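## Task

Pick up the duct tape roll from the cart's upper tray and put it over the shaft of a wall peg facing the supply shelves, so the peg's end pokes out through the roll. Release it and back the robot away. The roll must stay there without the robot holding it, and the robot must not tip over or finish leaning.

## Robot and tools

ROBOT. A Hello Robot Stretch 4 in a physics simulator, about 1.6 m tall. It has one arm: an omni-wheel base (rim within 0.23 m of its centre), a lift on a mast, a telescoping arm reaching forward, a three-joint wrist and a two-finger gripper. Cameras: head_camera (top of mast, facing forward and down; turn the base to look elsewhere), head_left_camera and head_right_camera (fisheyes beside it, steeper, showing base and arm), wrist_camera (behind the fingers, looking along them; fingertips near the bottom of its picture). A loose object may occasionally get a brief push from outside.

FRAMES. Base frame: origin on the floor under the base centre, x forward, y left, z up. hand_pose is reported in it (a point between open fingertips; with all wrist joints at 0 its axes equal the base axes; the printed value may be slightly off). Odometry frame = base frame at scene start; base_odometry counts wheel turns only, so slips look like travel; heading runs -3.142 to 3.142, left positive.

execute_actions. Argument "actions": a list with exactly one action object, or empty to just read state and pictures. Optional "cameras": list of names from head_camera, head_left_camera, head_right_camera, wrist_camera, all; omitted/null/["all"] gives every camera, [] none. An action contains "base", "joints" or both (plus optional "pace" and "contact_limits"), or only "end_of_arm". Base and joint motions start together and may finish at different times.
- "base": one key only, a relative move from where the last state report placed the base: translate_m (metres, forward +, -2 to 2), strafe_m (metres sideways, left +, -2 to 2) or rotate_rad (radians, counter-clockwise from above +, -3.2 to 3.2).
- "joints": absolute targets by name, any subset: lift_m 0 to 1.2; arm_m 0 to 0.55 (extension); wrist_yaw_rad -1.134 to 4.276 (0 forward, + left, 3.14 stowed back, above 3.4 the arm may obstruct); wrist_pitch_rad -1.117 to 4.259 (0 level, 1.57 pointing down); wrist_roll_rad -1.117 to 4.259 (0 = fingers level, + turns clockwise viewed from behind); gripper_m -0.038 to 0.141 (fingertip gap in metres; negative means pressing together). Done tolerances: ±0.004 for lift, arm and gripper; ±0.02 yaw and roll; ±0.05 pitch. Out-of-range joint targets are clipped and reported; other bad values or unknown keys reject the whole call. Omitted joints or base may keep pushing toward earlier targets without the status showing it.
- "pace": slow, default, fast or max. Base speed 0.1/0.3/0.4/0.6 m/s and turning 1/2/3/4 rad/s respectively, further limited when the lift is above 0.2 (down to 0.3 m/s and 1 rad/s at 1.2). The wrist speed is the same at all paces.
- "contact_limits": {"arm_m": value 0 (gentlest) to 0.75 (firmest)}, default 0.5; how hard the arm may push before halting.
- {"end_of_arm": "enable_torque"} re-powers wrist or gripper motors that shut off.
Each call is capped at 15 s of motion. To unfold the wrist at scene start, send lift_m 0.4 with wrist_yaw_rad 0 together.

wait: {"seconds": 0 to 10}; commands nothing, returns state and images. zoom_image: {"camera": name, "region": [x0, y0, x1, y1]} in pixels of that camera's latest full image, top-left origin, at most 504x504. finished_scene: {"scene": current number}; ends the scene irreversibly and reports success plus the next task. Replying without any tool call ends everything.

RESULTS. base_status and joint_status: "done" (for the base, wheels turned the commanded amount even if slipping), "off_target" (stopped short, maybe still pushing), "contact_stop_at_<key>" (hit something; that part goes slack, a slack lift may sag under load, slack wheels may roll), "limit_stop_at_<name>", including own_body (self-collision guard; move away from the body, and watch for this with pitch below -0.2 combined with roll below -0.4 or above 4) and tilt (leaning over 6 degrees; lift, arm and wheels go slack until it rights), "time_out", "torque_fault" (a wrist or gripper motor overloaded and went limp; fix with enable_torque). After a stop the old target is dropped, and any further motion calls in that same reply are skipped. on_its_own lists what happened uncommanded; "held at" is the held target, not the position. lidar_m: 12 distances from base origin, 30-degree sectors counter-clockwise starting straight ahead (4th left, 7th behind, 10th right); "-" = nothing or closer than 0.25 m; sees from about 0.15 m up, misses glass and thin legs. wrist_depth_mm: 7x7 grid of median depths, 100 to 2000 mm, row by row from top left. turned_by_wheels vs turned_by_imu differing by over ~0.1 rad means a collision or slip. base_tilt in degrees (forward, right positive, with a fixed bias up to 1.5). motor_effort: percent of maximum, + toward larger values, bracket = peak in the last action; noisy with fixed offsets. For wheel_0..2, + turns the base right.

GRIPPING. Command a gap smaller than the object; squeezing tighter pulls it toward the wrist, opening pushes it out. Neither gripper_m nor "done" confirms a hold; a firm grip at a command of 0 or above shows as a clear gripper effort change. Stuck fingertips on a surface: raise the lift. A level gripper holding over about 2 kg can fault the wrist.

AVOID. Tipping: don't drive or turn with over 1 kg held and arm_m above 0.2, especially at fast/max; steady shoves with a high gripper or high contact limit can also tip it. Don't press the gripper into things with base or arm moves. Drops, slips, slams and hard hits count against you. Leave the roll resting on the peg by itself, open the gripper, and retreat before finishing; actions that take less robot time are better.

Each tool is called after ">>>" as name(argument=value, ...) on one line, values as JSON.

## Session

>>> execute_actions(actions=[])

Scene clock: 0.00 s.
base_odometry: x=+0.000 y=+0.000 heading=+0.000 (m, m, rad; odometry frame)
turned_by_wheels: +0.000 (rad since the last result)
turned_by_imu: +0.000 (rad since the last result)
base_tilt: forward=-0.3 right=-1.0 (deg)
lidar_m: 2.24 1.79 2.16 1.93 1.91 1.79 1.20 1.19 1.51 2.36 2.24 2.65
base_status: not commanded
joint_positions: lift_m=+0.159 arm_m=+0.000 wrist_yaw_rad=+3.110 wrist_pitch_rad=+0.019 wrist_roll_rad=+0.016 gripper_m=+0.057
joint_status: not commanded
motor_effort: lift_m=+20 arm_m=-1 wrist_yaw_rad=+0 wrist_pitch_rad=-5 wrist_roll_rad=+1 gripper_m=-2 wheel_0=+0 wheel_1=-1 wheel_2=+0 (%)
hand_pose: x=-0.1145 y=+0.0964 z=+0.3321 quat_wxyz=(+0.016, -0.009, +0.008, +1.000) (m; base frame)
wrist_depth_mm: - 141 1576 1708 1863 - - / - 119 147 1708 1808 - - / - 118 145 1708 1863 - - / - 134 187 1708 1863 - - / 204 1464 1308 1808 1808 1983 - / 220 1255 216 1229 193 1182 1118 / 219 854 831 135 866 759 809
pictures: head_camera, head_left_camera, head_right_camera, wrist_camera
Images, in order (width x height): head_camera 420x560, head_left_camera 420x672, head_right_camera 420x672, wrist_camera 616x392.

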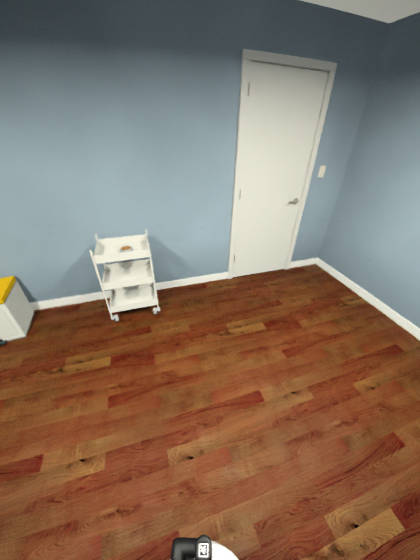

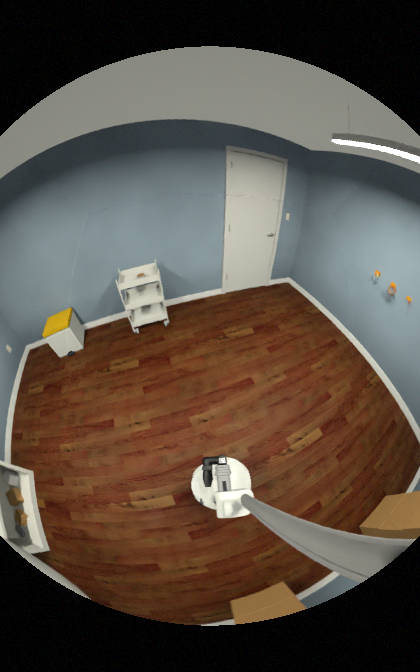

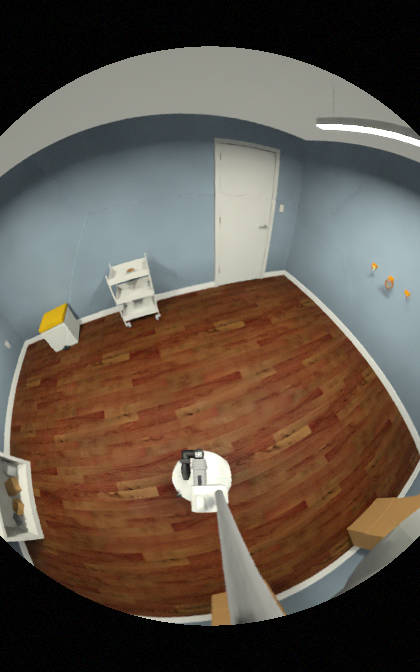

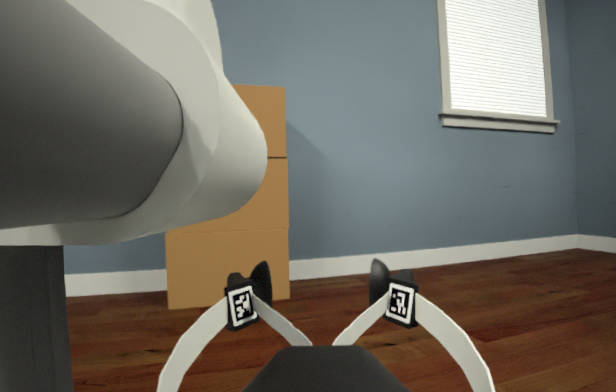

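>>> execute_actions(actions=[{"base":{"rotate_rad":0.45},"joints":{"lift_m":1.0,"wrist_yaw_rad":0,"wrist_pitch_rad":0.9,"gripper_m":0.1}}])

>>> execute_actions(actions=[{"base":{"translate_m":1.3}}])

Scene clock: 5.47 s.
base_odometry: x=+0.000 y=+0.000 heading=+0.450 (m, m, rad; odometry frame)
turned_by_wheels: +0.450 (rad since the last result)
turned_by_imu: +0.457 (rad since the last result)
base_tilt: forward=-0.3 right=-1.0 (deg)
lidar_m: 1.81 2.19 1.92 1.92 1.89 1.20 1.21 1.49 2.34 2.23 2.56 2.26
base_status: done
joint_positions: lift_m=+0.178 arm_m=+0.000 wrist_yaw_rad=+2.691 wrist_pitch_rad=+0.442 wrist_roll_rad=+0.016 gripper_m=+0.100
joint_status: lift_m limit_stop_at_own_body (moved +0.019 of +0.841); wrist_yaw_rad limit_stop_at_own_body (moved -0.419 of -3.110); wrist_pitch_rad limit_stop_at_own_body (moved +0.423 of +0.881); the others done
on_its_own: wrist_yaw_rad is held at +2.691, not at your +0.000, since a limit_stop_at_own_body; wrist_pitch_rad is held at +0.440, not at your +0.900, since a limit_stop_at_own_body; lift_m is slack since a limit_stop_at_own_body (your +1.000 is given up); arm_m is slack since a limit_stop_at_own_body
motor_effort: lift_m=+20(27) arm_m=+0(1) wrist_yaw_rad=+0(7) wrist_pitch_rad=-5(5) wrist_roll_rad=+1(1) gripper_m=-1(4) wheel_0=-2(6) wheel_1=-3(8) wheel_2=-1(5) (%)
hand_pose: x=-0.0257 y=+0.1922 z=+0.2329 quat_wxyz=(+0.220, -0.212, +0.056, +0.951) (m; base frame)
wrist_depth_mm: 1281 1308 1160 1576 1661 1756 1921 / 1397 1366 1229 1576 1756 1921 1983 / 1397 1366 1308 1430 1336 1366 1308 / 991 976 946 931 904 878 891 / 715 707 699 691 683 661 654 / 245 247 206 246 214 512 525 / 208 201 202 136 449 439 445
pictures: head_camera, head_left_camera, head_right_camera, wrist_camera
Images, in order (width x height): head_camera 420x560, head_left_camera 420x672, head_right_camera 420x672, wrist_camera 616x392.

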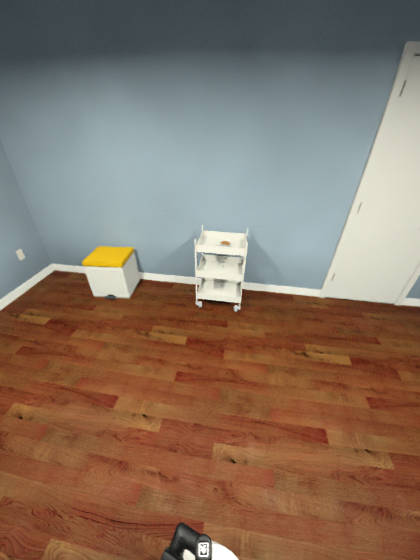

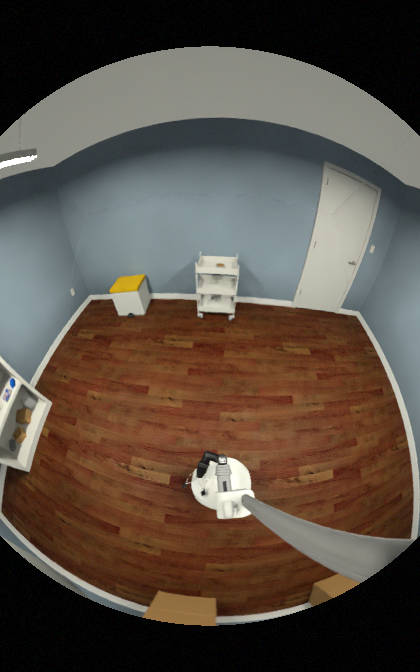

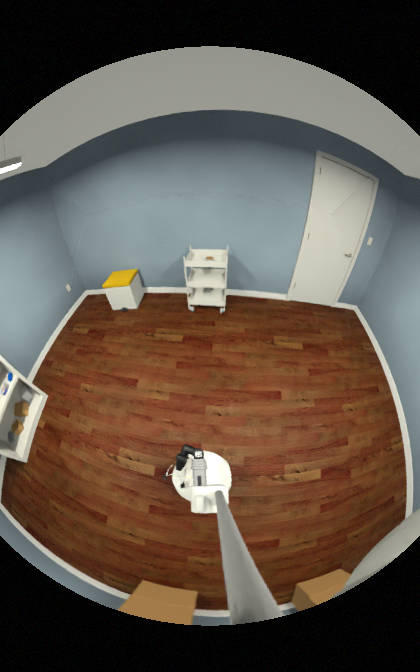

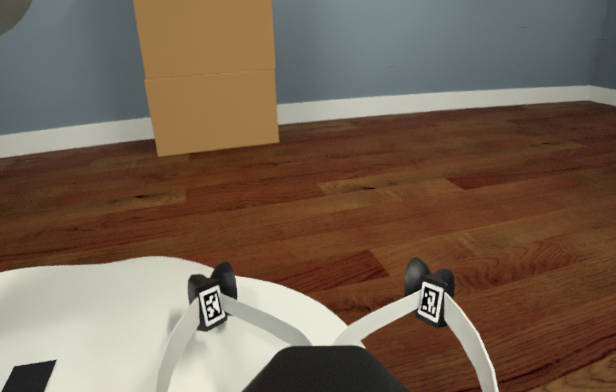

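not run: a stop came earlier in this reply.

>>> execute_actions(actions=[{"joints":{"lift_m":1.0,"arm_m":0}}], cameras=[])

>>> execute_actions(actions=[{"base":{"translate_m":1.2},"joints":{"wrist_yaw_rad":0,"wrist_pitch_rad":1.0}}], cameras=["wrist_camera","head_left_camera"])

Scene clock: 12.40 s.
base_odometry: x=+0.000 y=+0.000 heading=+0.450 (m, m, rad; odometry frame)
turned_by_wheels: +0.000 (rad since the last result)
turned_by_imu: +0.001 (rad since the last result)
base_tilt: forward=-0.3 right=-0.9 (deg)
lidar_m: 1.79 2.17 1.92 1.91 1.90 1.21 1.20 1.51 2.36 2.22 2.53 2.28
base_status: not commanded
joint_positions: lift_m=+1.000 arm_m=+0.000 wrist_yaw_rad=+2.691 wrist_pitch_rad=+0.442 wrist_roll_rad=+0.016 gripper_m=+0.100
joint_status: all done
on_its_own: wrist_yaw_rad is held at +2.691, not at your +0.000, since a limit_stop_at_own_body; wrist_pitch_rad is held at +0.440, not at your +0.900, since a limit_stop_at_own_body
motor_effort: lift_m=+25(24) arm_m=-1(0) wrist_yaw_rad=+0(0) wrist_pitch_rad=-5(4) wrist_roll_rad=+1(1) gripper_m=-1(1) wheel_0=-2(2) wheel_1=-3(3) wheel_2=-1(2) (%)
hand_pose: x=-0.0257 y=+0.1922 z=+1.0544 quat_wxyz=(+0.220, -0.212, +0.056, +0.951) (m; base frame)
wrist_depth_mm: 1281 1366 1430 1576 1576 1756 1863 / 1366 1397 1499 1661 1708 1863 - / 1430 1537 1499 1756 1863 - - / 1537 1576 1397 1808 - - - / 1576 1756 1464 - - - - / 1661 1756 206 1708 214 1576 1576 / 1464 1430 1397 136 1499 1397 1430
pictures: none
No camera images: the call's "cameras" was empty. Leave "cameras" out to get every camera's image.

Scene clock: 17.90 s.
base_odometry: x=+1.081 y=+0.522 heading=+0.450 (m, m, rad; odometry frame)
turned_by_wheels: +0.000 (rad since the last result)
turned_by_imu: -0.003 (rad since the last result)
base_tilt: forward=-0.4 right=-1.0 (deg)
lidar_m: 0.60 1.16 1.17 2.19 1.96 2.74 2.39 2.65 2.41 2.52 1.30 0.61
base_status: done
joint_positions: lift_m=+1.000 arm_m=+0.000 wrist_yaw_rad=+0.000 wrist_pitch_rad=+1.001 wrist_roll_rad=+0.016 gripper_m=+0.100
joint_status: all done
motor_effort: lift_m=+23(25) arm_m=-1(0) wrist_yaw_rad=-2(7) wrist_pitch_rad=-4(2) wrist_roll_rad=+1(0) gripper_m=-2(1) wheel_0=+1(5) wheel_1=+2(11) wheel_2=+0(10) (%)
hand_pose: x=+0.3266 y=-0.0874 z=+0.9350 quat_wxyz=(+0.877, +0.007, +0.480, -0.004) (m; base frame)
wrist_depth_mm: 946 931 878 768 768 778 759 / 1118 1098 976 741 741 866 854 / 1205 1336 647 640 640 976 1025 / 1229 1397 1366 917 878 1255 1229 / 1255 1281 1229 1060 842 1229 1182 / 1160 1160 205 1138 214 1118 1138 / 1060 1060 1042 136 1042 1042 1025
pictures: head_left_camera, wrist_camera
Images, in order (width x height): head_left_camera 420x672, wrist_camera 616x392.

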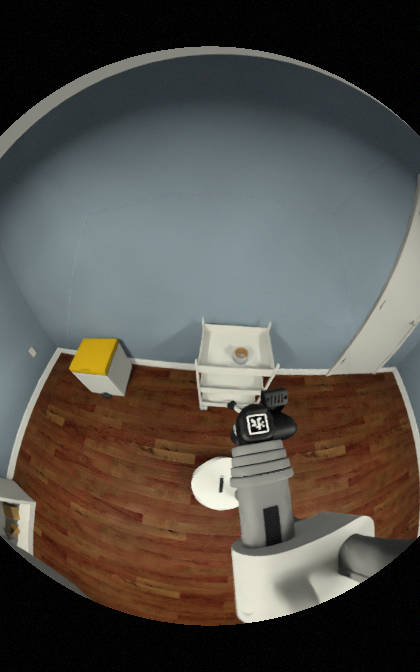

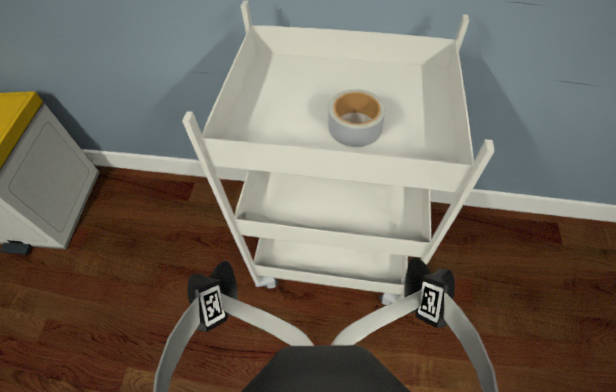

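>>> execute_actions(actions=[{"base":{"translate_m":0.25},"joints":{"wrist_pitch_rad":1.57,"arm_m":0.4,"gripper_m":0.14}}], cameras=["wrist_camera"])

Scene clock: 23.00 s.
base_odometry: x=+1.306 y=+0.630 heading=+0.450 (m, m, rad; odometry frame)
turned_by_wheels: +0.000 (rad since the last result)
turned_by_imu: +0.000 (rad since the last result)
base_tilt: forward=-0.2 right=-0.9 (deg)
lidar_m: 0.37 0.40 1.01 2.20 2.03 3.00 2.66 2.92 2.50 1.99 0.47 0.37
base_status: done
joint_positions: lift_m=+1.000 arm_m=+0.399 wrist_yaw_rad=+0.000 wrist_pitch_rad=+1.570 wrist_roll_rad=+0.016 gripper_m=+0.140
joint_status: all done
motor_effort: lift_m=+24(24) arm_m=+5(6) wrist_yaw_rad=-1(2) wrist_pitch_rad=+1(3) wrist_roll_rad=+0(1) gripper_m=+1(3) wheel_0=-1(7) wheel_1=+2(6) wheel_2=+0(9) (%)
hand_pose: x=+0.5703 y=-0.0874 z=+0.8894 quat_wxyz=(+0.707, +0.005, +0.707, -0.005) (m; base frame)
wrist_depth_mm: 466 424 404 373 347 319 300 / 741 661 591 544 492 439 404 / 1138 1160 459 455 661 668 647 / 1138 1118 455 455 452 452 424 / 1160 1118 455 452 449 449 1078 / 1138 1098 455 455 418 424 1098 / 1138 1098 452 144 449 445 1098
pictures: wrist_camera
Images, in order (width x height): wrist_camera 616x392.

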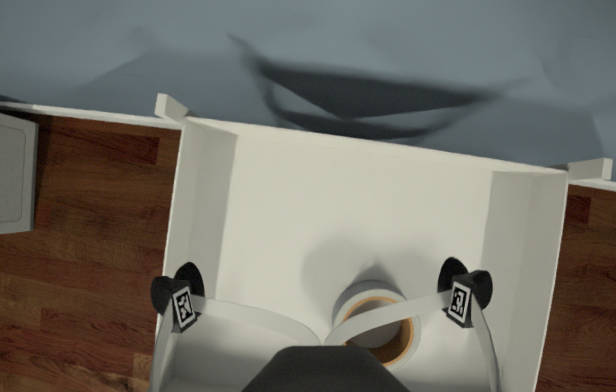

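>>> execute_actions(actions=[{"base":{"strafe_m":-0.078},"joints":{"arm_m":0.305,"lift_m":0.9}}], cameras=["wrist_camera"])

Scene clock: 27.53 s.
base_odometry: x=+1.340 y=+0.560 heading=+0.450 (m, m, rad; odometry frame)
turned_by_wheels: +0.000 (rad since the last result)
turned_by_imu: +0.000 (rad since the last result)
base_tilt: forward=-0.2 right=-1.0 (deg)
lidar_m: 0.36 0.39 1.09 2.26 2.12 3.00 2.66 2.92 2.45 1.91 0.99 0.37
base_status: done
joint_positions: lift_m=+0.900 arm_m=+0.306 wrist_yaw_rad=+0.000 wrist_pitch_rad=+1.570 wrist_roll_rad=+0.016 gripper_m=+0.140
joint_status: all done
motor_effort: lift_m=+15(21) arm_m=-5(8) wrist_yaw_rad=-1(1) wrist_pitch_rad=+1(2) wrist_roll_rad=+0(1) gripper_m=+0(1) wheel_0=-2(9) wheel_1=-1(5) wheel_2=-1(2) (%)
hand_pose: x=+0.4771 y=-0.0874 z=+0.7902 quat_wxyz=(+0.707, +0.006, +0.707, -0.006) (m; base frame)
wrist_depth_mm: 327 355 345 324 325 424 407 / 334 359 357 357 355 351 307 / 334 359 359 357 353 351 820 / 325 357 357 353 353 349 1008 / 336 355 355 353 353 338 991 / 342 359 307 312 349 282 1008 / 315 325 353 143 351 349 991
pictures: wrist_camera
Images, in order (width x height): wrist_camera 616x392.

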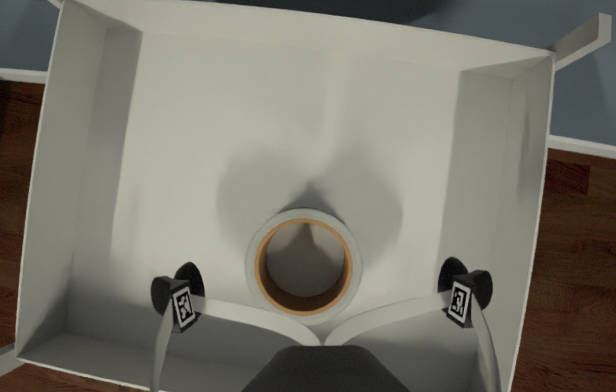

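>>> execute_actions(actions=[{"joints":{"lift_m":0.78}}], cameras=["wrist_camera"])

Scene clock: 32.53 s.
base_odometry: x=+1.340 y=+0.560 heading=+0.450 (m, m, rad; odometry frame)
turned_by_wheels: +0.000 (rad since the last result)
turned_by_imu: +0.000 (rad since the last result)
base_tilt: forward=-0.3 right=-1.0 (deg)
lidar_m: 0.35 0.40 1.09 2.28 2.10 3.00 2.67 2.91 2.45 1.88 1.00 0.36
base_status: not commanded
joint_positions: lift_m=+0.781 arm_m=+0.306 wrist_yaw_rad=-0.001 wrist_pitch_rad=+1.574 wrist_roll_rad=+0.016 gripper_m=+0.140
joint_status: all done
motor_effort: lift_m=+4(16) arm_m=-5(5) wrist_yaw_rad=+1(1) wrist_pitch_rad=-11(10) wrist_roll_rad=+0(0) gripper_m=+0(0) wheel_0=-2(1) wheel_1=-1(1) wheel_2=-1(1) (%)
hand_pose: x=+0.4758 y=-0.0874 z=+0.6710 quat_wxyz=(+0.706, +0.006, +0.708, -0.006) (m; base frame)
wrist_depth_mm: 245 244 242 241 240 240 236 / 245 244 243 241 240 237 237 / 244 242 243 240 239 237 236 / 243 242 242 240 239 237 236 / 244 241 240 240 238 236 235 / 242 243 195 238 191 236 236 / 242 241 240 141 236 236 235
pictures: wrist_camera
Images, in order (width x height): wrist_camera 616x392.

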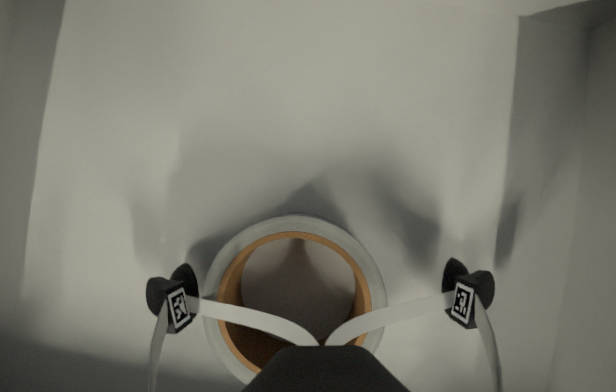

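Touching tray; raise slightly and grip.

>>> execute_actions(actions=[{"joints":{"lift_m":0.79,"gripper_m":0.06}}], cameras=[])

>>> execute_actions(actions=[{"joints":{"lift_m":1.0,"arm_m":0.1}}], cameras=["wrist_camera"])

Scene clock: 36.80 s.
base_odometry: x=+1.340 y=+0.560 heading=+0.450 (m, m, rad; odometry frame)
turned_by_wheels: +0.000 (rad since the last result)
turned_by_imu: +0.000 (rad since the last result)
base_tilt: forward=-0.2 right=-1.0 (deg)
lidar_m: 0.35 0.40 1.10 2.28 2.12 3.00 2.67 2.93 2.42 1.90 0.97 0.35
base_status: not commanded
joint_positions: lift_m=+0.790 arm_m=+0.306 wrist_yaw_rad=+0.000 wrist_pitch_rad=+1.570 wrist_roll_rad=+0.016 gripper_m=+0.060
joint_status: all done
motor_effort: lift_m=+21(21) arm_m=-4(4) wrist_yaw_rad=+0(1) wrist_pitch_rad=+0(10) wrist_roll_rad=+1(1) gripper_m=-18(20) wheel_0=-1(2) wheel_1=-1(1) wheel_2=-1(1) (%)
hand_pose: x=+0.4769 y=-0.0874 z=+0.6796 quat_wxyz=(+0.707, +0.006, +0.707, -0.006) (m; base frame)
wrist_depth_mm: 249 249 247 246 244 241 240 / 250 248 246 246 244 241 240 / 249 248 246 243 242 240 241 / 249 249 245 243 243 241 240 / 249 249 246 243 241 240 237 / 248 246 186 243 194 239 239 / 248 245 245 137 241 239 239
pictures: none
No camera images: the call's "cameras" was empty. Leave "cameras" out to get every camera's image.

Scene clock: 38.77 s.
base_odometry: x=+1.340 y=+0.560 heading=+0.450 (m, m, rad; odometry frame)
turned_by_wheels: +0.000 (rad since the last result)
turned_by_imu: +0.000 (rad since the last result)
base_tilt: forward=-0.3 right=-1.0 (deg)
lidar_m: 0.35 0.39 1.09 2.28 2.12 2.99 2.67 2.93 2.44 1.92 1.01 0.25
base_status: not commanded
joint_positions: lift_m=+0.999 arm_m=+0.101 wrist_yaw_rad=+0.000 wrist_pitch_rad=+1.570 wrist_roll_rad=+0.016 gripper_m=+0.060
joint_status: all done
motor_effort: lift_m=+26(27) arm_m=-6(8) wrist_yaw_rad=-1(6) wrist_pitch_rad=+1(23) wrist_roll_rad=+1(0) gripper_m=-19(19) wheel_0=-1(1) wheel_1=-1(1) wheel_2=+0(1) (%)
hand_pose: x=+0.2720 y=-0.0874 z=+0.8892 quat_wxyz=(+0.707, +0.006, +0.707, -0.006) (m; base frame)
wrist_depth_mm: 1160 459 459 459 449 741 778 / 1160 459 459 452 449 1008 1060 / 1138 455 459 455 449 1118 1098 / 1138 1138 1118 931 615 1138 1098 / 1160 1118 1098 173 194 1098 1118 / 1098 1138 185 161 178 1098 1118 / 1118 1118 1098 137 1138 1098 1078
pictures: wrist_camera
Images, in order (width x height): wrist_camera 616x392.

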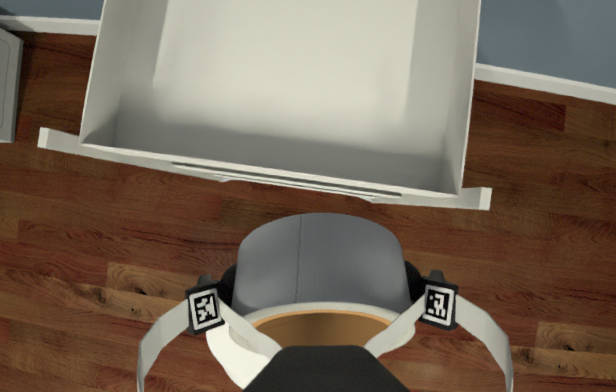

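>>> execute_actions(actions=[{"base":{"rotate_rad":-2.02},"joints":{"arm_m":0}}], cameras=["wrist_camera","head_camera"])

Scene clock: 44.37 s.
base_odometry: x=+1.340 y=+0.560 heading=-1.570 (m, m, rad; odometry frame)
turned_by_wheels: -2.020 (rad since the last result)
turned_by_imu: -2.051 (rad since the last result)
base_tilt: forward=-0.3 right=-0.9 (deg)
lidar_m: 2.42 1.72 0.95 0.36 0.36 0.42 1.09 2.27 2.12 2.65 2.65 2.94
base_status: done
joint_positions: lift_m=+1.000 arm_m=+0.001 wrist_yaw_rad=+0.000 wrist_pitch_rad=+1.570 wrist_roll_rad=+0.016 gripper_m=+0.060
joint_status: all done
motor_effort: lift_m=+25(26) arm_m=-5(8) wrist_yaw_rad=+0(1) wrist_pitch_rad=+1(2) wrist_roll_rad=+0(0) gripper_m=-17(18) wheel_0=+0(5) wheel_1=+4(6) wheel_2=+0(6) (%)
hand_pose: x=+0.1721 y=-0.0874 z=+0.8893 quat_wxyz=(+0.707, +0.006, +0.707, -0.006) (m; base frame)
wrist_depth_mm: 1160 1138 1118 1138 1118 1098 1138 / 1118 1138 1118 1118 1138 1138 1098 / 1138 1138 1118 1118 1118 1098 1098 / 1138 1118 1138 1138 1098 1118 1098 / 1138 1160 904 173 193 1118 1098 / 741 976 185 162 178 1098 1078 / 732 732 1118 136 1098 1078 1078
pictures: head_camera, wrist_camera
Images, in order (width x height): head_camera 420x560, wrist_camera 616x392.

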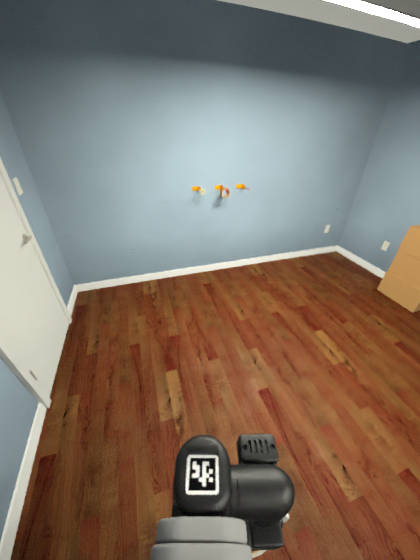

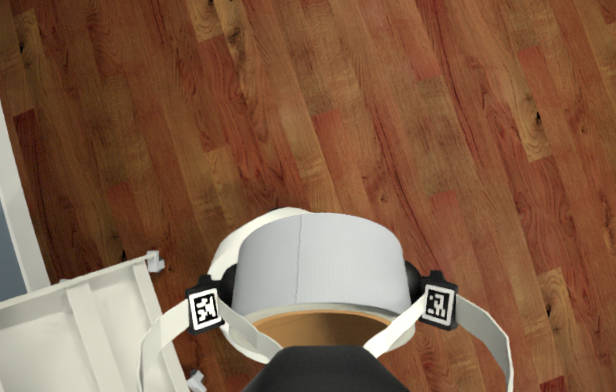

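>>> execute_actions(actions=[{"base":{"translate_m":1.9}}], cameras=["head_camera"])

Scene clock: 54.37 s.
base_odometry: x=+1.342 y=-1.340 heading=-1.570 (m, m, rad; odometry frame)
turned_by_wheels: +0.000 (rad since the last result)
turned_by_imu: -0.004 (rad since the last result)
base_tilt: forward=-0.2 right=-1.0 (deg)
lidar_m: 0.52 0.66 0.74 1.23 1.32 1.54 1.90 3.64 2.64 2.09 1.46 0.59
base_status: done
joint_positions: lift_m=+1.000 arm_m=+0.001 wrist_yaw_rad=+0.000 wrist_pitch_rad=+1.570 wrist_roll_rad=+0.016 gripper_m=+0.060
joint_status: not commanded
motor_effort: lift_m=+25(25) arm_m=-5(5) wrist_yaw_rad=-1(1) wrist_pitch_rad=+1(1) wrist_roll_rad=-1(1) gripper_m=-20(17) wheel_0=-1(7) wheel_1=+3(7) wheel_2=+0(10) (%)
hand_pose: x=+0.1720 y=-0.0874 z=+0.8893 quat_wxyz=(+0.707, +0.006, +0.707, -0.006) (m; base frame)
wrist_depth_mm: 668 741 866 1060 1118 1098 1098 / 820 991 1118 1118 1098 1098 1098 / 1138 1118 1098 1118 1098 1118 1118 / 1138 1118 1118 1098 1118 1118 1078 / 1138 1138 931 173 193 1098 1078 / 1138 1138 185 162 179 1118 1098 / 1138 1118 1138 137 1118 1078 1098
pictures: head_camera
Images, in order (width x height): head_camera 420x560.

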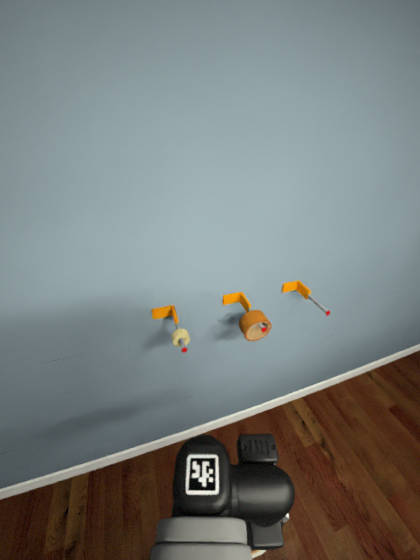

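>>> execute_actions(actions=[{"base":{"rotate_rad":0.35}}], cameras=["head_camera"])

Scene clock: 67.63 s.
base_odometry: x=+1.342 y=-1.340 heading=-1.220 (m, m, rad; odometry frame)
turned_by_wheels: +0.350 (rad since the last result)
turned_by_imu: +0.355 (rad since the last result)
base_tilt: forward=-0.3 right=-1.0 (deg)
lidar_m: 0.50 0.70 0.98 1.34 1.45 1.89 3.89 2.82 2.14 2.09 0.78 0.59
base_status: done
joint_positions: lift_m=+1.000 arm_m=+0.001 wrist_yaw_rad=+0.000 wrist_pitch_rad=+1.570 wrist_roll_rad=+0.016 gripper_m=+0.060
joint_status: not commanded
motor_effort: lift_m=+25(25) arm_m=-5(5) wrist_yaw_rad=-1(1) wrist_pitch_rad=-1(0) wrist_roll_rad=+1(0) gripper_m=-19(20) wheel_0=-1(5) wheel_1=-4(8) wheel_2=+0(5) (%)
hand_pose: x=+0.1720 y=-0.0874 z=+0.8893 quat_wxyz=(+0.707, +0.006, +0.707, -0.006) (m; base frame)
wrist_depth_mm: 931 917 917 904 904 878 866 / 1160 1138 1118 1118 1118 1118 1098 / 1138 1138 1138 1118 1098 1118 1098 / 1160 1160 1138 1118 1138 1098 1098 / 1118 1098 931 173 193 1098 1078 / 1138 1160 186 163 178 1098 1098 / 1118 1118 1118 136 1118 1098 1098
pictures: head_camera
Images, in order (width x height): head_camera 420x560.

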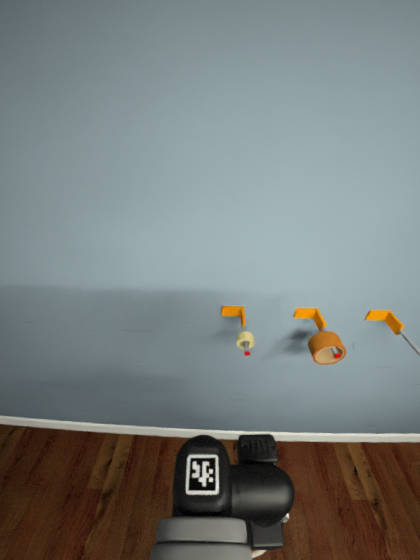

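>>> execute_actions(actions=[{"base":{"strafe_m":-0.51},"joints":{"lift_m":1.2,"arm_m":0.25}}], cameras=["wrist_camera","head_left_camera"])

Scene clock: 74.27 s.
base_odometry: x=+0.863 y=-1.515 heading=-1.220 (m, m, rad; odometry frame)
turned_by_wheels: +0.000 (rad since the last result)
turned_by_imu: +0.000 (rad since the last result)
base_tilt: forward=-0.3 right=-1.0 (deg)
lidar_m: 0.50 0.50 0.97 1.83 1.99 2.21 - 2.26 1.62 1.58 0.87 0.66
base_status: done
joint_positions: lift_m=+1.199 arm_m=+0.249 wrist_yaw_rad=+0.000 wrist_pitch_rad=+1.570 wrist_roll_rad=+0.016 gripper_m=+0.060
joint_status: all done
motor_effort: lift_m=+25(30) arm_m=+6(6) wrist_yaw_rad=-1(1) wrist_pitch_rad=+2(1) wrist_roll_rad=+1(1) gripper_m=-19(18) wheel_0=+0(9) wheel_1=-2(19) wheel_2=+1(3) (%)
hand_pose: x=+0.4202 y=-0.0874 z=+1.0891 quat_wxyz=(+0.707, +0.006, +0.707, -0.006) (m; base frame)
wrist_depth_mm: 309 351 351 338 342 330 330 / 459 517 521 462 500 473 455 / 268 878 1042 842 960 917 866 / 1366 1336 1308 1336 1308 1308 1281 / 1281 1281 1366 173 193 1281 1308 / 1366 1336 186 162 184 1281 1281 / 1336 1336 1308 137 1336 1308 1281
pictures: head_left_camera, wrist_camera
Images, in order (width x height): head_left_camera 420x672, wrist_camera 616x392.

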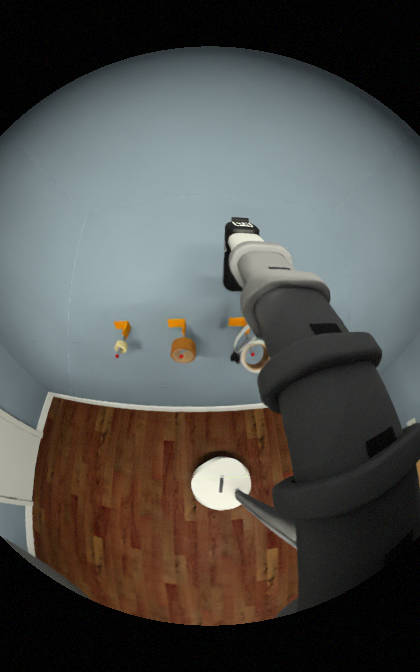

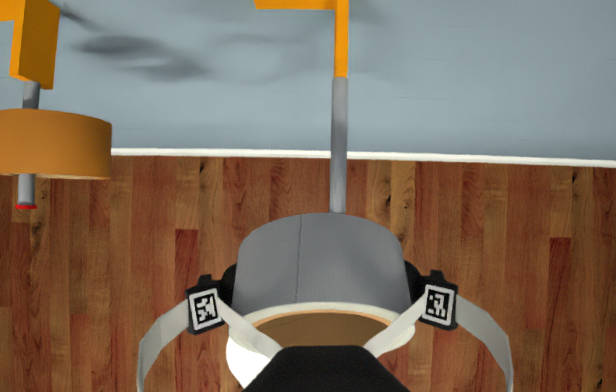

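>>> execute_actions(actions=[{"joints":{"arm_m":0.19}}], cameras=[])

>>> execute_actions(actions=[{"joints":{"lift_m":1.09}}], cameras=["wrist_camera","head_left_camera"])

Scene clock: 80.20 s.
base_odometry: x=+0.863 y=-1.515 heading=-1.220 (m, m, rad; odometry frame)
turned_by_wheels: +0.000 (rad since the last result)
turned_by_imu: +0.000 (rad since the last result)
base_tilt: forward=-0.3 right=-0.9 (deg)
lidar_m: 0.35 0.50 0.96 1.85 1.98 2.19 - 2.24 1.62 1.61 0.88 0.33
base_status: not commanded
joint_positions: lift_m=+1.199 arm_m=+0.191 wrist_yaw_rad=+0.000 wrist_pitch_rad=+1.570 wrist_roll_rad=+0.016 gripper_m=+0.060
joint_status: all done
motor_effort: lift_m=+25(25) arm_m=-5(7) wrist_yaw_rad=-1(1) wrist_pitch_rad=-1(1) wrist_roll_rad=+2(1) gripper_m=-19(19) wheel_0=+0(0) wheel_1=-2(2) wheel_2=+1(1) (%)
hand_pose: x=+0.3620 y=-0.0874 z=+1.0891 quat_wxyz=(+0.707, +0.006, +0.707, -0.006) (m; base frame)
wrist_depth_mm: 281 462 480 459 469 449 445 / 270 634 699 634 668 647 621 / 1336 1336 1308 1255 1255 1205 1160 / 1336 1366 1336 1308 1308 1281 1281 / 1336 1336 1308 173 193 1281 1281 / 1366 1308 186 162 178 1255 1255 / 1336 1336 1366 136 1281 1281 1281
pictures: none
No camera images: the call's "cameras" was empty. Leave "cameras" out to get every camera's image.

Scene clock: 81.70 s.
base_odometry: x=+0.863 y=-1.515 heading=-1.220 (m, m, rad; odometry frame)
turned_by_wheels: +0.000 (rad since the last result)
turned_by_imu: +0.000 (rad since the last result)
base_tilt: forward=-0.3 right=-1.1 (deg)
lidar_m: 0.51 0.53 0.91 1.86 1.98 2.20 - 2.23 1.62 1.60 0.90 0.67
base_status: not commanded
joint_positions: lift_m=+1.090 arm_m=+0.191 wrist_yaw_rad=+0.000 wrist_pitch_rad=+1.570 wrist_roll_rad=+0.016 gripper_m=+0.060
joint_status: all done
motor_effort: lift_m=+14(23) arm_m=-5(5) wrist_yaw_rad=-1(1) wrist_pitch_rad=+0(0) wrist_roll_rad=+2(1) gripper_m=-19(19) wheel_0=+0(0) wheel_1=-2(2) wheel_2=+1(1) (%)
hand_pose: x=+0.3620 y=-0.0874 z=+0.9801 quat_wxyz=(+0.707, +0.006, +0.707, -0.006) (m; base frame)
wrist_depth_mm: 477 473 477 459 449 449 442 / 676 699 699 683 676 640 615 / 1229 1229 1205 1205 1229 1182 1098 / 1255 1229 1229 1182 1205 1182 1205 / 1205 1205 1182 173 193 1160 1182 / 1255 1205 187 162 179 1182 1160 / 1229 1182 1008 136 1182 1182 1182
pictures: head_left_camera, wrist_camera
Images, in order (width x height): head_left_camera 420x672, wrist_camera 616x392.

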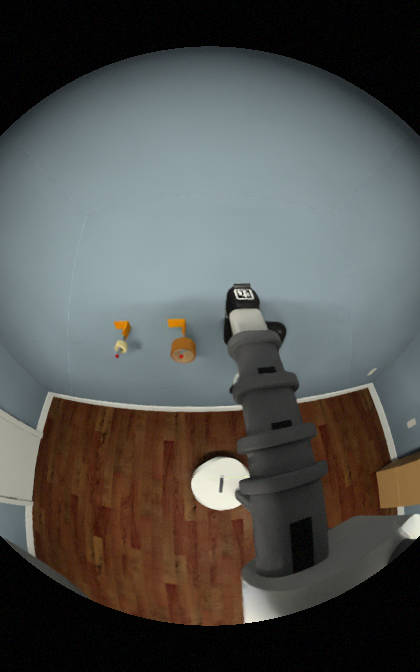

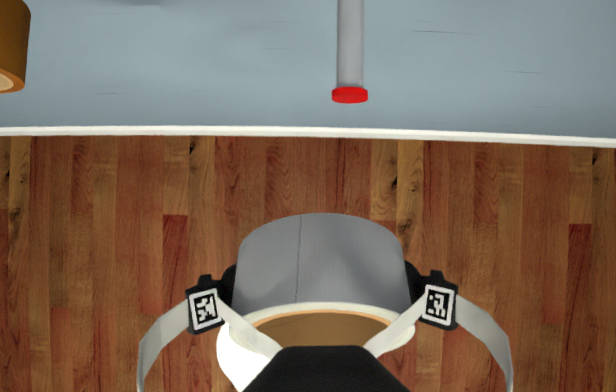

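>>> execute_actions(actions=[{"base":{"strafe_m":-0.018}}], cameras=[])

>>> execute_actions(actions=[{"joints":{"arm_m":0.32},"pace":"slow","contact_limits":{"arm_m":0.2}}], cameras=["wrist_camera","head_left_camera"])

Scene clock: 89.30 s.
base_odometry: x=+0.846 y=-1.521 heading=-1.220 (m, m, rad; odometry frame)
turned_by_wheels: +0.000 (rad since the last result)
turned_by_imu: +0.000 (rad since the last result)
base_tilt: forward=-0.3 right=-1.0 (deg)
lidar_m: 0.50 0.51 0.95 1.87 2.00 2.22 - 2.25 1.57 1.59 0.87 0.66
base_status: done
joint_positions: lift_m=+1.090 arm_m=+0.191 wrist_yaw_rad=+0.000 wrist_pitch_rad=+1.570 wrist_roll_rad=+0.016 gripper_m=+0.060
joint_status: not commanded
motor_effort: lift_m=+15(15) arm_m=-5(5) wrist_yaw_rad=-1(1) wrist_pitch_rad=+1(1) wrist_roll_rad=+1(2) gripper_m=-19(21) wheel_0=+0(7) wheel_1=-2(9) wheel_2=+0(5) (%)
hand_pose: x=+0.3620 y=-0.0874 z=+0.9801 quat_wxyz=(+0.707, +0.006, +0.707, -0.006) (m; base frame)
wrist_depth_mm: 480 477 477 439 459 449 449 / 683 691 691 621 683 640 627 / 1205 1229 1229 1229 1229 1160 1118 / 1229 1229 1205 1182 1205 1138 1205 / 1205 1229 1229 173 193 1205 1182 / 1205 1229 186 162 184 1182 1182 / 1255 1205 991 137 1205 1182 1182
pictures: none
No camera images: the call's "cameras" was empty. Leave "cameras" out to get every camera's image.

Scene clock: 91.87 s.
base_odometry: x=+0.846 y=-1.521 heading=-1.220 (m, m, rad; odometry frame)
turned_by_wheels: +0.000 (rad since the last result)
turned_by_imu: +0.000 (rad since the last result)
base_tilt: forward=-0.2 right=-1.0 (deg)
lidar_m: 0.50 0.52 0.93 1.86 1.99 2.21 - 2.26 1.58 1.59 0.87 0.65
base_status: not commanded
joint_positions: lift_m=+1.090 arm_m=+0.319 wrist_yaw_rad=-0.001 wrist_pitch_rad=+1.571 wrist_roll_rad=+0.016 gripper_m=+0.060
joint_status: all done
motor_effort: lift_m=+18(18) arm_m=+6(6) wrist_yaw_rad=+1(3) wrist_pitch_rad=-1(13) wrist_roll_rad=+1(1) gripper_m=-19(21) wheel_0=+0(0) wheel_1=-1(2) wheel_2=+0(0) (%)
contact_limits: arm_m 0.2
hand_pose: x=+0.4898 y=-0.0874 z=+0.9799 quat_wxyz=(+0.707, +0.006, +0.707, -0.006) (m; base frame)
wrist_depth_mm: 200 198 199 178 195 189 - / 289 293 293 265 283 272 263 / 603 603 591 488 549 521 500 / 1229 1205 1229 1229 1205 1182 1182 / 1205 1229 1205 177 1182 1205 1182 / 1229 1229 185 165 174 1205 1182 / 1255 1229 1182 137 1205 1182 1182
pictures: head_left_camera, wrist_camera
Images, in order (width x height): head_left_camera 420x672, wrist_camera 616x392.

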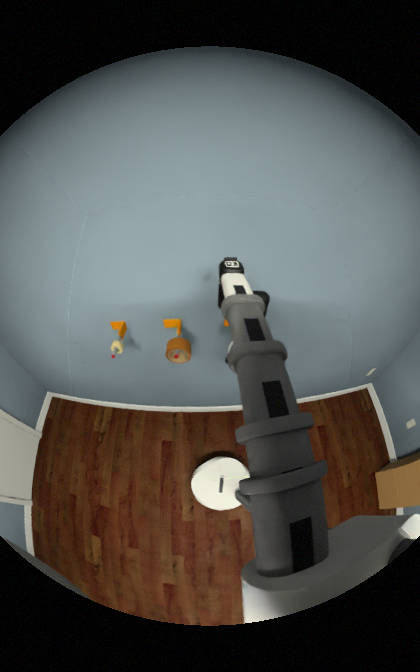

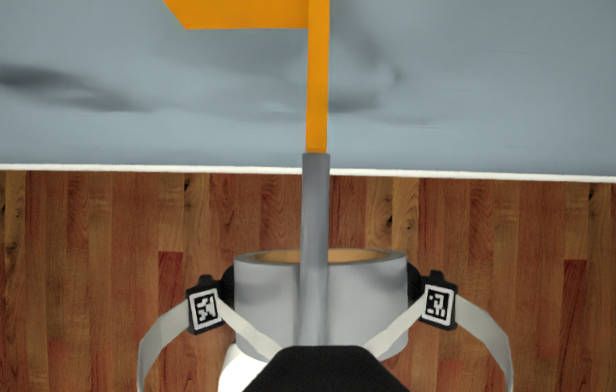

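>>> execute_actions(actions=[{"joints":{"arm_m":0.19},"pace":"slow"}], cameras=["wrist_camera"])

Scene clock: 99.37 s.
base_odometry: x=+0.846 y=-1.521 heading=-1.220 (m, m, rad; odometry frame)
turned_by_wheels: +0.000 (rad since the last result)
turned_by_imu: +0.000 (rad since the last result)
base_tilt: forward=-0.2 right=-1.0 (deg)
lidar_m: 0.35 0.51 0.93 1.86 1.99 2.21 - 2.27 1.59 1.59 0.89 0.33
base_status: not commanded
joint_positions: lift_m=+1.090 arm_m=+0.191 wrist_yaw_rad=+0.000 wrist_pitch_rad=+1.570 wrist_roll_rad=+0.016 gripper_m=+0.060
joint_status: all done
motor_effort: lift_m=+18(18) arm_m=-5(7) wrist_yaw_rad=-2(4) wrist_pitch_rad=+0(12) wrist_roll_rad=+1(1) gripper_m=-19(22) wheel_0=+0(0) wheel_1=-2(2) wheel_2=+0(0) (%)
hand_pose: x=+0.3621 y=-0.0874 z=+0.9799 quat_wxyz=(+0.707, +0.005, +0.707, -0.005) (m; base frame)
wrist_depth_mm: 477 469 477 452 459 445 449 / 683 707 691 621 668 640 627 / 1229 1205 1229 1182 1205 1160 1078 / 1255 1229 1205 1205 1205 1205 1205 / 1229 1205 1229 181 206 1182 1182 / 1229 1205 187 170 181 1182 1182 / 1205 1205 1008 137 1205 1182 1182
pictures: wrist_camera
Images, in order (width x height): wrist_camera 616x392.

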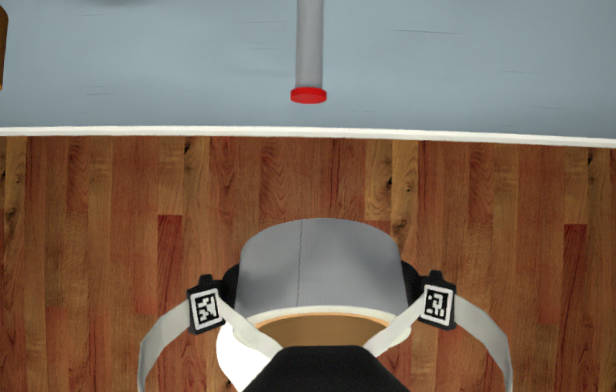

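>>> execute_actions(actions=[{"joints":{"wrist_pitch_rad":0.0,"arm_m":0,"lift_m":0.95}}], cameras=["wrist_camera","head_left_camera"])

Scene clock: 106.17 s.
base_odometry: x=+0.846 y=-1.521 heading=-1.220 (m, m, rad; odometry frame)
turned_by_wheels: +0.000 (rad since the last result)
turned_by_imu: +0.000 (rad since the last result)
base_tilt: forward=-0.3 right=-0.9 (deg)
lidar_m: 0.51 0.50 0.94 1.86 2.00 2.23 - 2.25 1.58 1.60 0.88 0.66
base_status: not commanded
joint_positions: lift_m=+0.950 arm_m=+0.001 wrist_yaw_rad=+0.000 wrist_pitch_rad=+0.003 wrist_roll_rad=+0.016 gripper_m=+0.060
joint_status: all done
motor_effort: lift_m=+14(20) arm_m=-5(6) wrist_yaw_rad=+0(8) wrist_pitch_rad=-7(49) wrist_roll_rad=+0(1) gripper_m=-1(22) wheel_0=+1(1) wheel_1=-1(2) wheel_2=+0(0) (%)
hand_pose: x=+0.4603 y=-0.0874 z=+1.1279 quat_wxyz=(+1.000, +0.008, +0.001, +0.000) (m; base frame)
wrist_depth_mm: 433 427 421 413 404 397 392 / 433 430 418 413 404 402 389 / 436 427 418 413 404 397 389 / 436 427 418 410 404 397 389 / 433 427 418 407 404 394 392 / 433 421 413 410 197 394 389 / 291 421 413 135 402 394 389
pictures: head_left_camera, wrist_camera
Images, in order (width x height): head_left_camera 420x672, wrist_camera 616x392.

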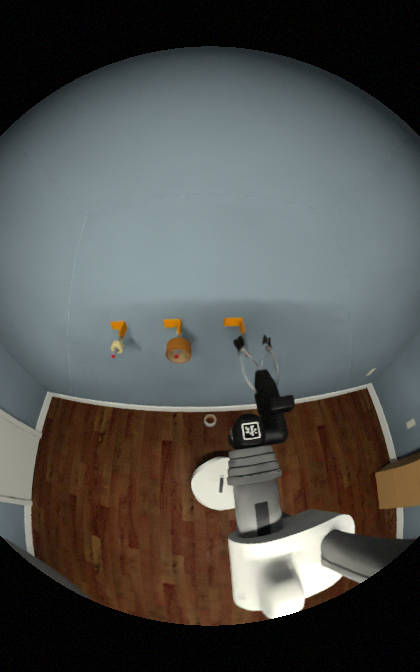

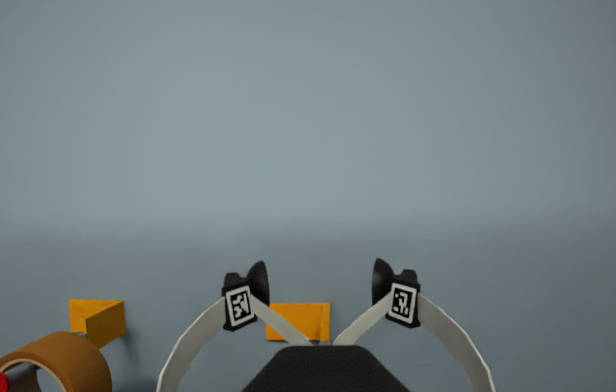

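>>> execute_actions(actions=[{"base":{"strafe_m":0.13},"joints":{"wrist_pitch_rad":1.57,"arm_m":0.25,"lift_m":0.6,"gripper_m":0.14}}], cameras=["wrist_camera"])

Scene clock: 112.13 s.
base_odometry: x=+0.968 y=-1.476 heading=-1.220 (m, m, rad; odometry frame)
turned_by_wheels: +0.000 (rad since the last result)
turned_by_imu: +0.001 (rad since the last result)
base_tilt: forward=-0.3 right=-0.9 (deg)
lidar_m: 0.46 0.56 0.95 1.72 1.84 2.11 - 2.35 1.72 1.69 0.87 0.52
base_status: done
joint_positions: lift_m=+0.600 arm_m=+0.249 wrist_yaw_rad=+0.000 wrist_pitch_rad=+1.570 wrist_roll_rad=+0.016 gripper_m=+0.140
joint_status: all done
motor_effort: lift_m=+15(13) arm_m=+5(6) wrist_yaw_rad=-1(0) wrist_pitch_rad=+2(1) wrist_roll_rad=+2(1) gripper_m=-1(1) wheel_0=+0(9) wheel_1=+2(9) wheel_2=+0(1) (%)
hand_pose: x=+0.4202 y=-0.0874 z=+0.4902 quat_wxyz=(+0.707, +0.006, +0.707, -0.006) (m; base frame)
wrist_depth_mm: 362 357 359 359 349 338 336 / 517 525 525 517 504 480 469 / 732 732 715 715 707 699 699 / 732 723 715 723 715 707 707 / 723 723 715 715 715 699 699 / 741 723 723 723 723 699 699 / 741 732 723 143 715 699 699
pictures: wrist_camera
Images, in order (width x height): wrist_camera 616x392.

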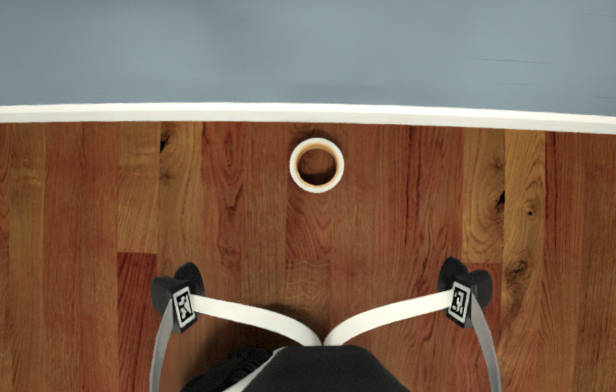

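>>> execute_actions(actions=[{"base":{"strafe_m":-0.012},"joints":{"arm_m":0.365,"lift_m":0.135}}], cameras=["wrist_camera"])

Scene clock: 122.67 s.
base_odometry: x=+0.957 y=-1.481 heading=-1.220 (m, m, rad; odometry frame)
turned_by_wheels: +0.000 (rad since the last result)
turned_by_imu: +0.001 (rad since the last result)
base_tilt: forward=-0.3 right=-1.0 (deg)
lidar_m: 0.47 0.54 0.95 1.74 1.88 2.13 - 2.34 1.70 1.71 0.89 0.53
base_status: done
joint_positions: lift_m=+0.135 arm_m=+0.364 wrist_yaw_rad=+0.000 wrist_pitch_rad=+1.570 wrist_roll_rad=+0.016 gripper_m=+0.140
joint_status: all done
motor_effort: lift_m=+14(13) arm_m=+5(5) wrist_yaw_rad=-1(0) wrist_pitch_rad=+1(1) wrist_roll_rad=+0(1) gripper_m=+0(0) wheel_0=+2(6) wheel_1=-2(7) wheel_2=+0(3) (%)
hand_pose: x=+0.5352 y=-0.0874 z=+0.0252 quat_wxyz=(+0.707, +0.006, +0.707, -0.006) (m; base frame)
wrist_depth_mm: 110 113 113 113 111 108 - / 158 160 160 158 154 149 - / 242 241 237 230 220 208 200 / 258 255 253 252 251 248 248 / 257 256 253 252 250 248 247 / 256 254 204 251 211 248 247 / 256 253 252 143 249 247 246
pictures: wrist_camera
Images, in order (width x height): wrist_camera 616x392.

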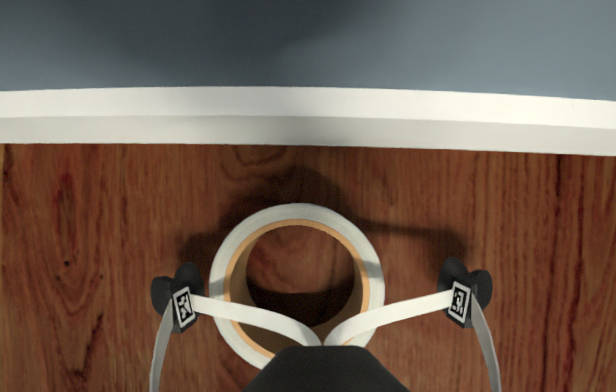

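Slightly left of centre; shift and grip firmly.

>>> execute_actions(actions=[{"base":{"strafe_m":0.012}}], cameras=[])

>>> execute_actions(actions=[{"joints":{"gripper_m":0.03}}], cameras=[])

>>> execute_actions(actions=[{"joints":{"lift_m":0.5,"arm_m":0.0,"wrist_pitch_rad":0.0}}], cameras=["wrist_camera"])

Scene clock: 126.73 s.
base_odometry: x=+0.968 y=-1.476 heading=-1.220 (m, m, rad; odometry frame)
turned_by_wheels: +0.000 (rad since the last result)
turned_by_imu: +0.000 (rad since the last result)
base_tilt: forward=-0.2 right=-1.0 (deg)
lidar_m: 0.48 0.57 0.96 1.73 1.85 2.13 - 2.33 1.71 1.69 0.89 0.52
base_status: done
joint_positions: lift_m=+0.135 arm_m=+0.364 wrist_yaw_rad=+0.000 wrist_pitch_rad=+1.570 wrist_roll_rad=+0.016 gripper_m=+0.140
joint_status: not commanded
motor_effort: lift_m=+14(14) arm_m=+6(5) wrist_yaw_rad=+0(1) wrist_pitch_rad=-1(0) wrist_roll_rad=+2(1) gripper_m=+0(0) wheel_0=-1(7) wheel_1=+3(10) wheel_2=+0(2) (%)
hand_pose: x=+0.5352 y=-0.0874 z=+0.0252 quat_wxyz=(+0.707, +0.006, +0.707, -0.006) (m; base frame)
wrist_depth_mm: 112 113 114 114 112 108 - / 160 162 162 160 156 149 - / 244 244 240 232 223 211 202 / 254 255 253 250 251 249 248 / 257 255 252 251 249 248 248 / 255 256 205 252 229 247 246 / 255 256 253 144 249 248 247
pictures: none
No camera images: the call's "cameras" was empty. Leave "cameras" out to get every camera's image.

Scene clock: 128.83 s.
base_odometry: x=+0.968 y=-1.476 heading=-1.220 (m, m, rad; odometry frame)
turned_by_wheels: +0.000 (rad since the last result)
turned_by_imu: +0.000 (rad since the last result)
base_tilt: forward=-0.2 right=-1.1 (deg)
lidar_m: 0.48 0.58 0.93 1.72 1.85 2.12 - 2.35 1.72 1.71 0.87 0.53
base_status: not commanded
joint_positions: lift_m=+0.135 arm_m=+0.364 wrist_yaw_rad=+0.000 wrist_pitch_rad=+1.570 wrist_roll_rad=+0.016 gripper_m=+0.031
joint_status: all done
motor_effort: lift_m=+15(14) arm_m=+5(5) wrist_yaw_rad=+0(0) wrist_pitch_rad=+0(1) wrist_roll_rad=+0(1) gripper_m=-28(28) wheel_0=-1(1) wheel_1=+3(3) wheel_2=+0(0) (%)
hand_pose: x=+0.5352 y=-0.0874 z=+0.0252 quat_wxyz=(+0.707, +0.006, +0.707, -0.006) (m; base frame)
wrist_depth_mm: 112 114 115 114 112 108 - / 160 162 162 160 156 150 - / 247 246 241 233 224 212 203 / 257 254 254 252 251 247 248 / 254 255 253 251 249 247 246 / 256 254 183 251 197 179 246 / 255 253 252 124 250 247 246
pictures: none
No camera images: the call's "cameras" was empty. Leave "cameras" out to get every camera's image.

Scene clock: 131.33 s.
base_odometry: x=+0.968 y=-1.476 heading=-1.220 (m, m, rad; odometry frame)
turned_by_wheels: +0.000 (rad since the last result)
turned_by_imu: +0.000 (rad since the last result)
base_tilt: forward=-0.2 right=-1.0 (deg)
lidar_m: 0.48 0.58 0.96 1.72 1.84 2.12 - 2.34 1.73 1.73 0.89 0.50
base_status: not commanded
joint_positions: lift_m=+0.500 arm_m=+0.001 wrist_yaw_rad=+0.000 wrist_pitch_rad=+0.004 wrist_roll_rad=+0.016 gripper_m=+0.030
joint_status: all done
motor_effort: lift_m=+25(30) arm_m=-5(6) wrist_yaw_rad=+0(21) wrist_pitch_rad=-10(78) wrist_roll_rad=+0(2) gripper_m=-23(28) wheel_0=+0(1) wheel_1=+3(3) wheel_2=-2(6) (%)
hand_pose: x=+0.4603 y=-0.0875 z=+0.6767 quat_wxyz=(+1.000, +0.008, +0.002, +0.000) (m; base frame)
wrist_depth_mm: 442 430 427 415 410 399 394 / 436 430 424 418 404 402 397 / 442 433 424 413 407 404 392 / 439 427 421 410 410 399 397 / 442 430 418 415 410 399 397 / 439 430 191 220 198 394 392 / 442 430 421 128 154 397 397
pictures: wrist_camera
Images, in order (width x height): wrist_camera 616x392.

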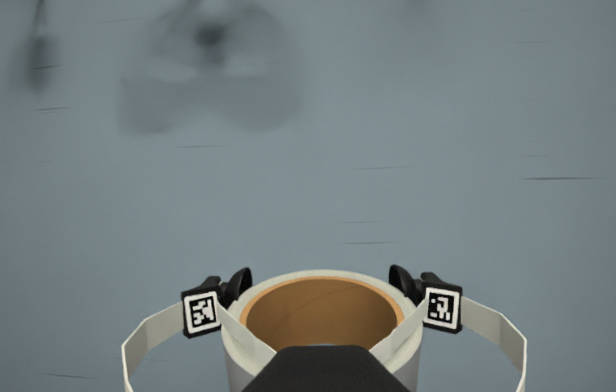

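>>> execute_actions(actions=[{"base":{"strafe_m":-0.13},"joints":{"lift_m":0.85}}], cameras=["wrist_camera","head_left_camera"])

Scene clock: 137.07 s.
base_odometry: x=+0.846 y=-1.521 heading=-1.220 (m, m, rad; odometry frame)
turned_by_wheels: +0.000 (rad since the last result)
turned_by_imu: +0.000 (rad since the last result)
base_tilt: forward=-0.3 right=-1.1 (deg)
lidar_m: 0.51 0.51 0.95 1.87 1.99 2.23 - 2.26 1.60 1.61 0.89 0.66
base_status: done
joint_positions: lift_m=+0.850 arm_m=+0.001 wrist_yaw_rad=+0.000 wrist_pitch_rad=+0.004 wrist_roll_rad=+0.016 gripper_m=+0.030
joint_status: all done
motor_effort: lift_m=+25(28) arm_m=-5(5) wrist_yaw_rad=+0(0) wrist_pitch_rad=-10(10) wrist_roll_rad=-1(0) gripper_m=-22(21) wheel_0=+0(10) wheel_1=-2(11) wheel_2=+1(3) (%)
hand_pose: x=+0.4603 y=-0.0874 z=+1.0267 quat_wxyz=(+1.000, +0.008, +0.002, +0.000) (m; base frame)
wrist_depth_mm: 436 424 421 413 407 397 389 / 433 427 418 413 404 397 387 / 433 424 418 410 404 397 389 / 430 427 418 410 402 399 389 / 298 424 415 407 404 397 392 / 309 424 192 220 198 389 389 / 436 421 418 128 154 392 392
pictures: head_left_camera, wrist_camera
Images, in order (width x height): head_left_camera 420x672, wrist_camera 616x392.

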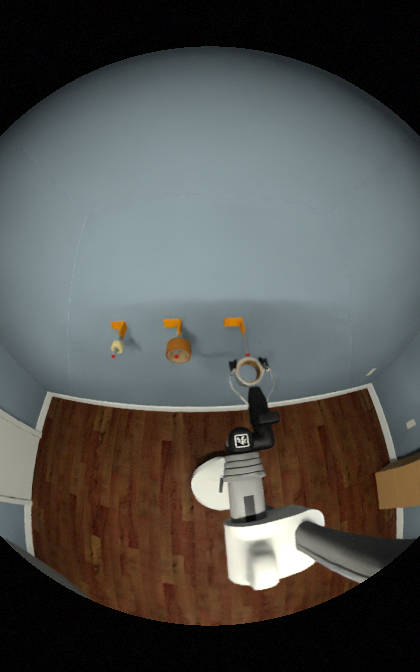

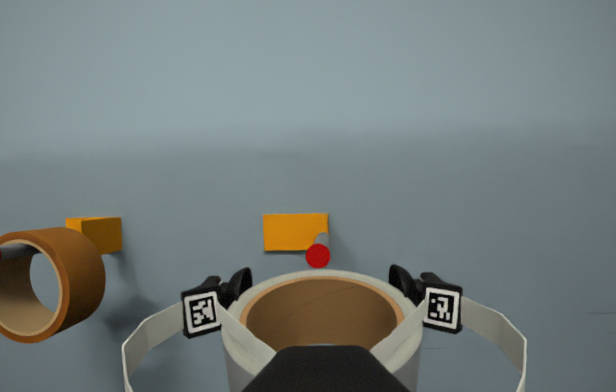

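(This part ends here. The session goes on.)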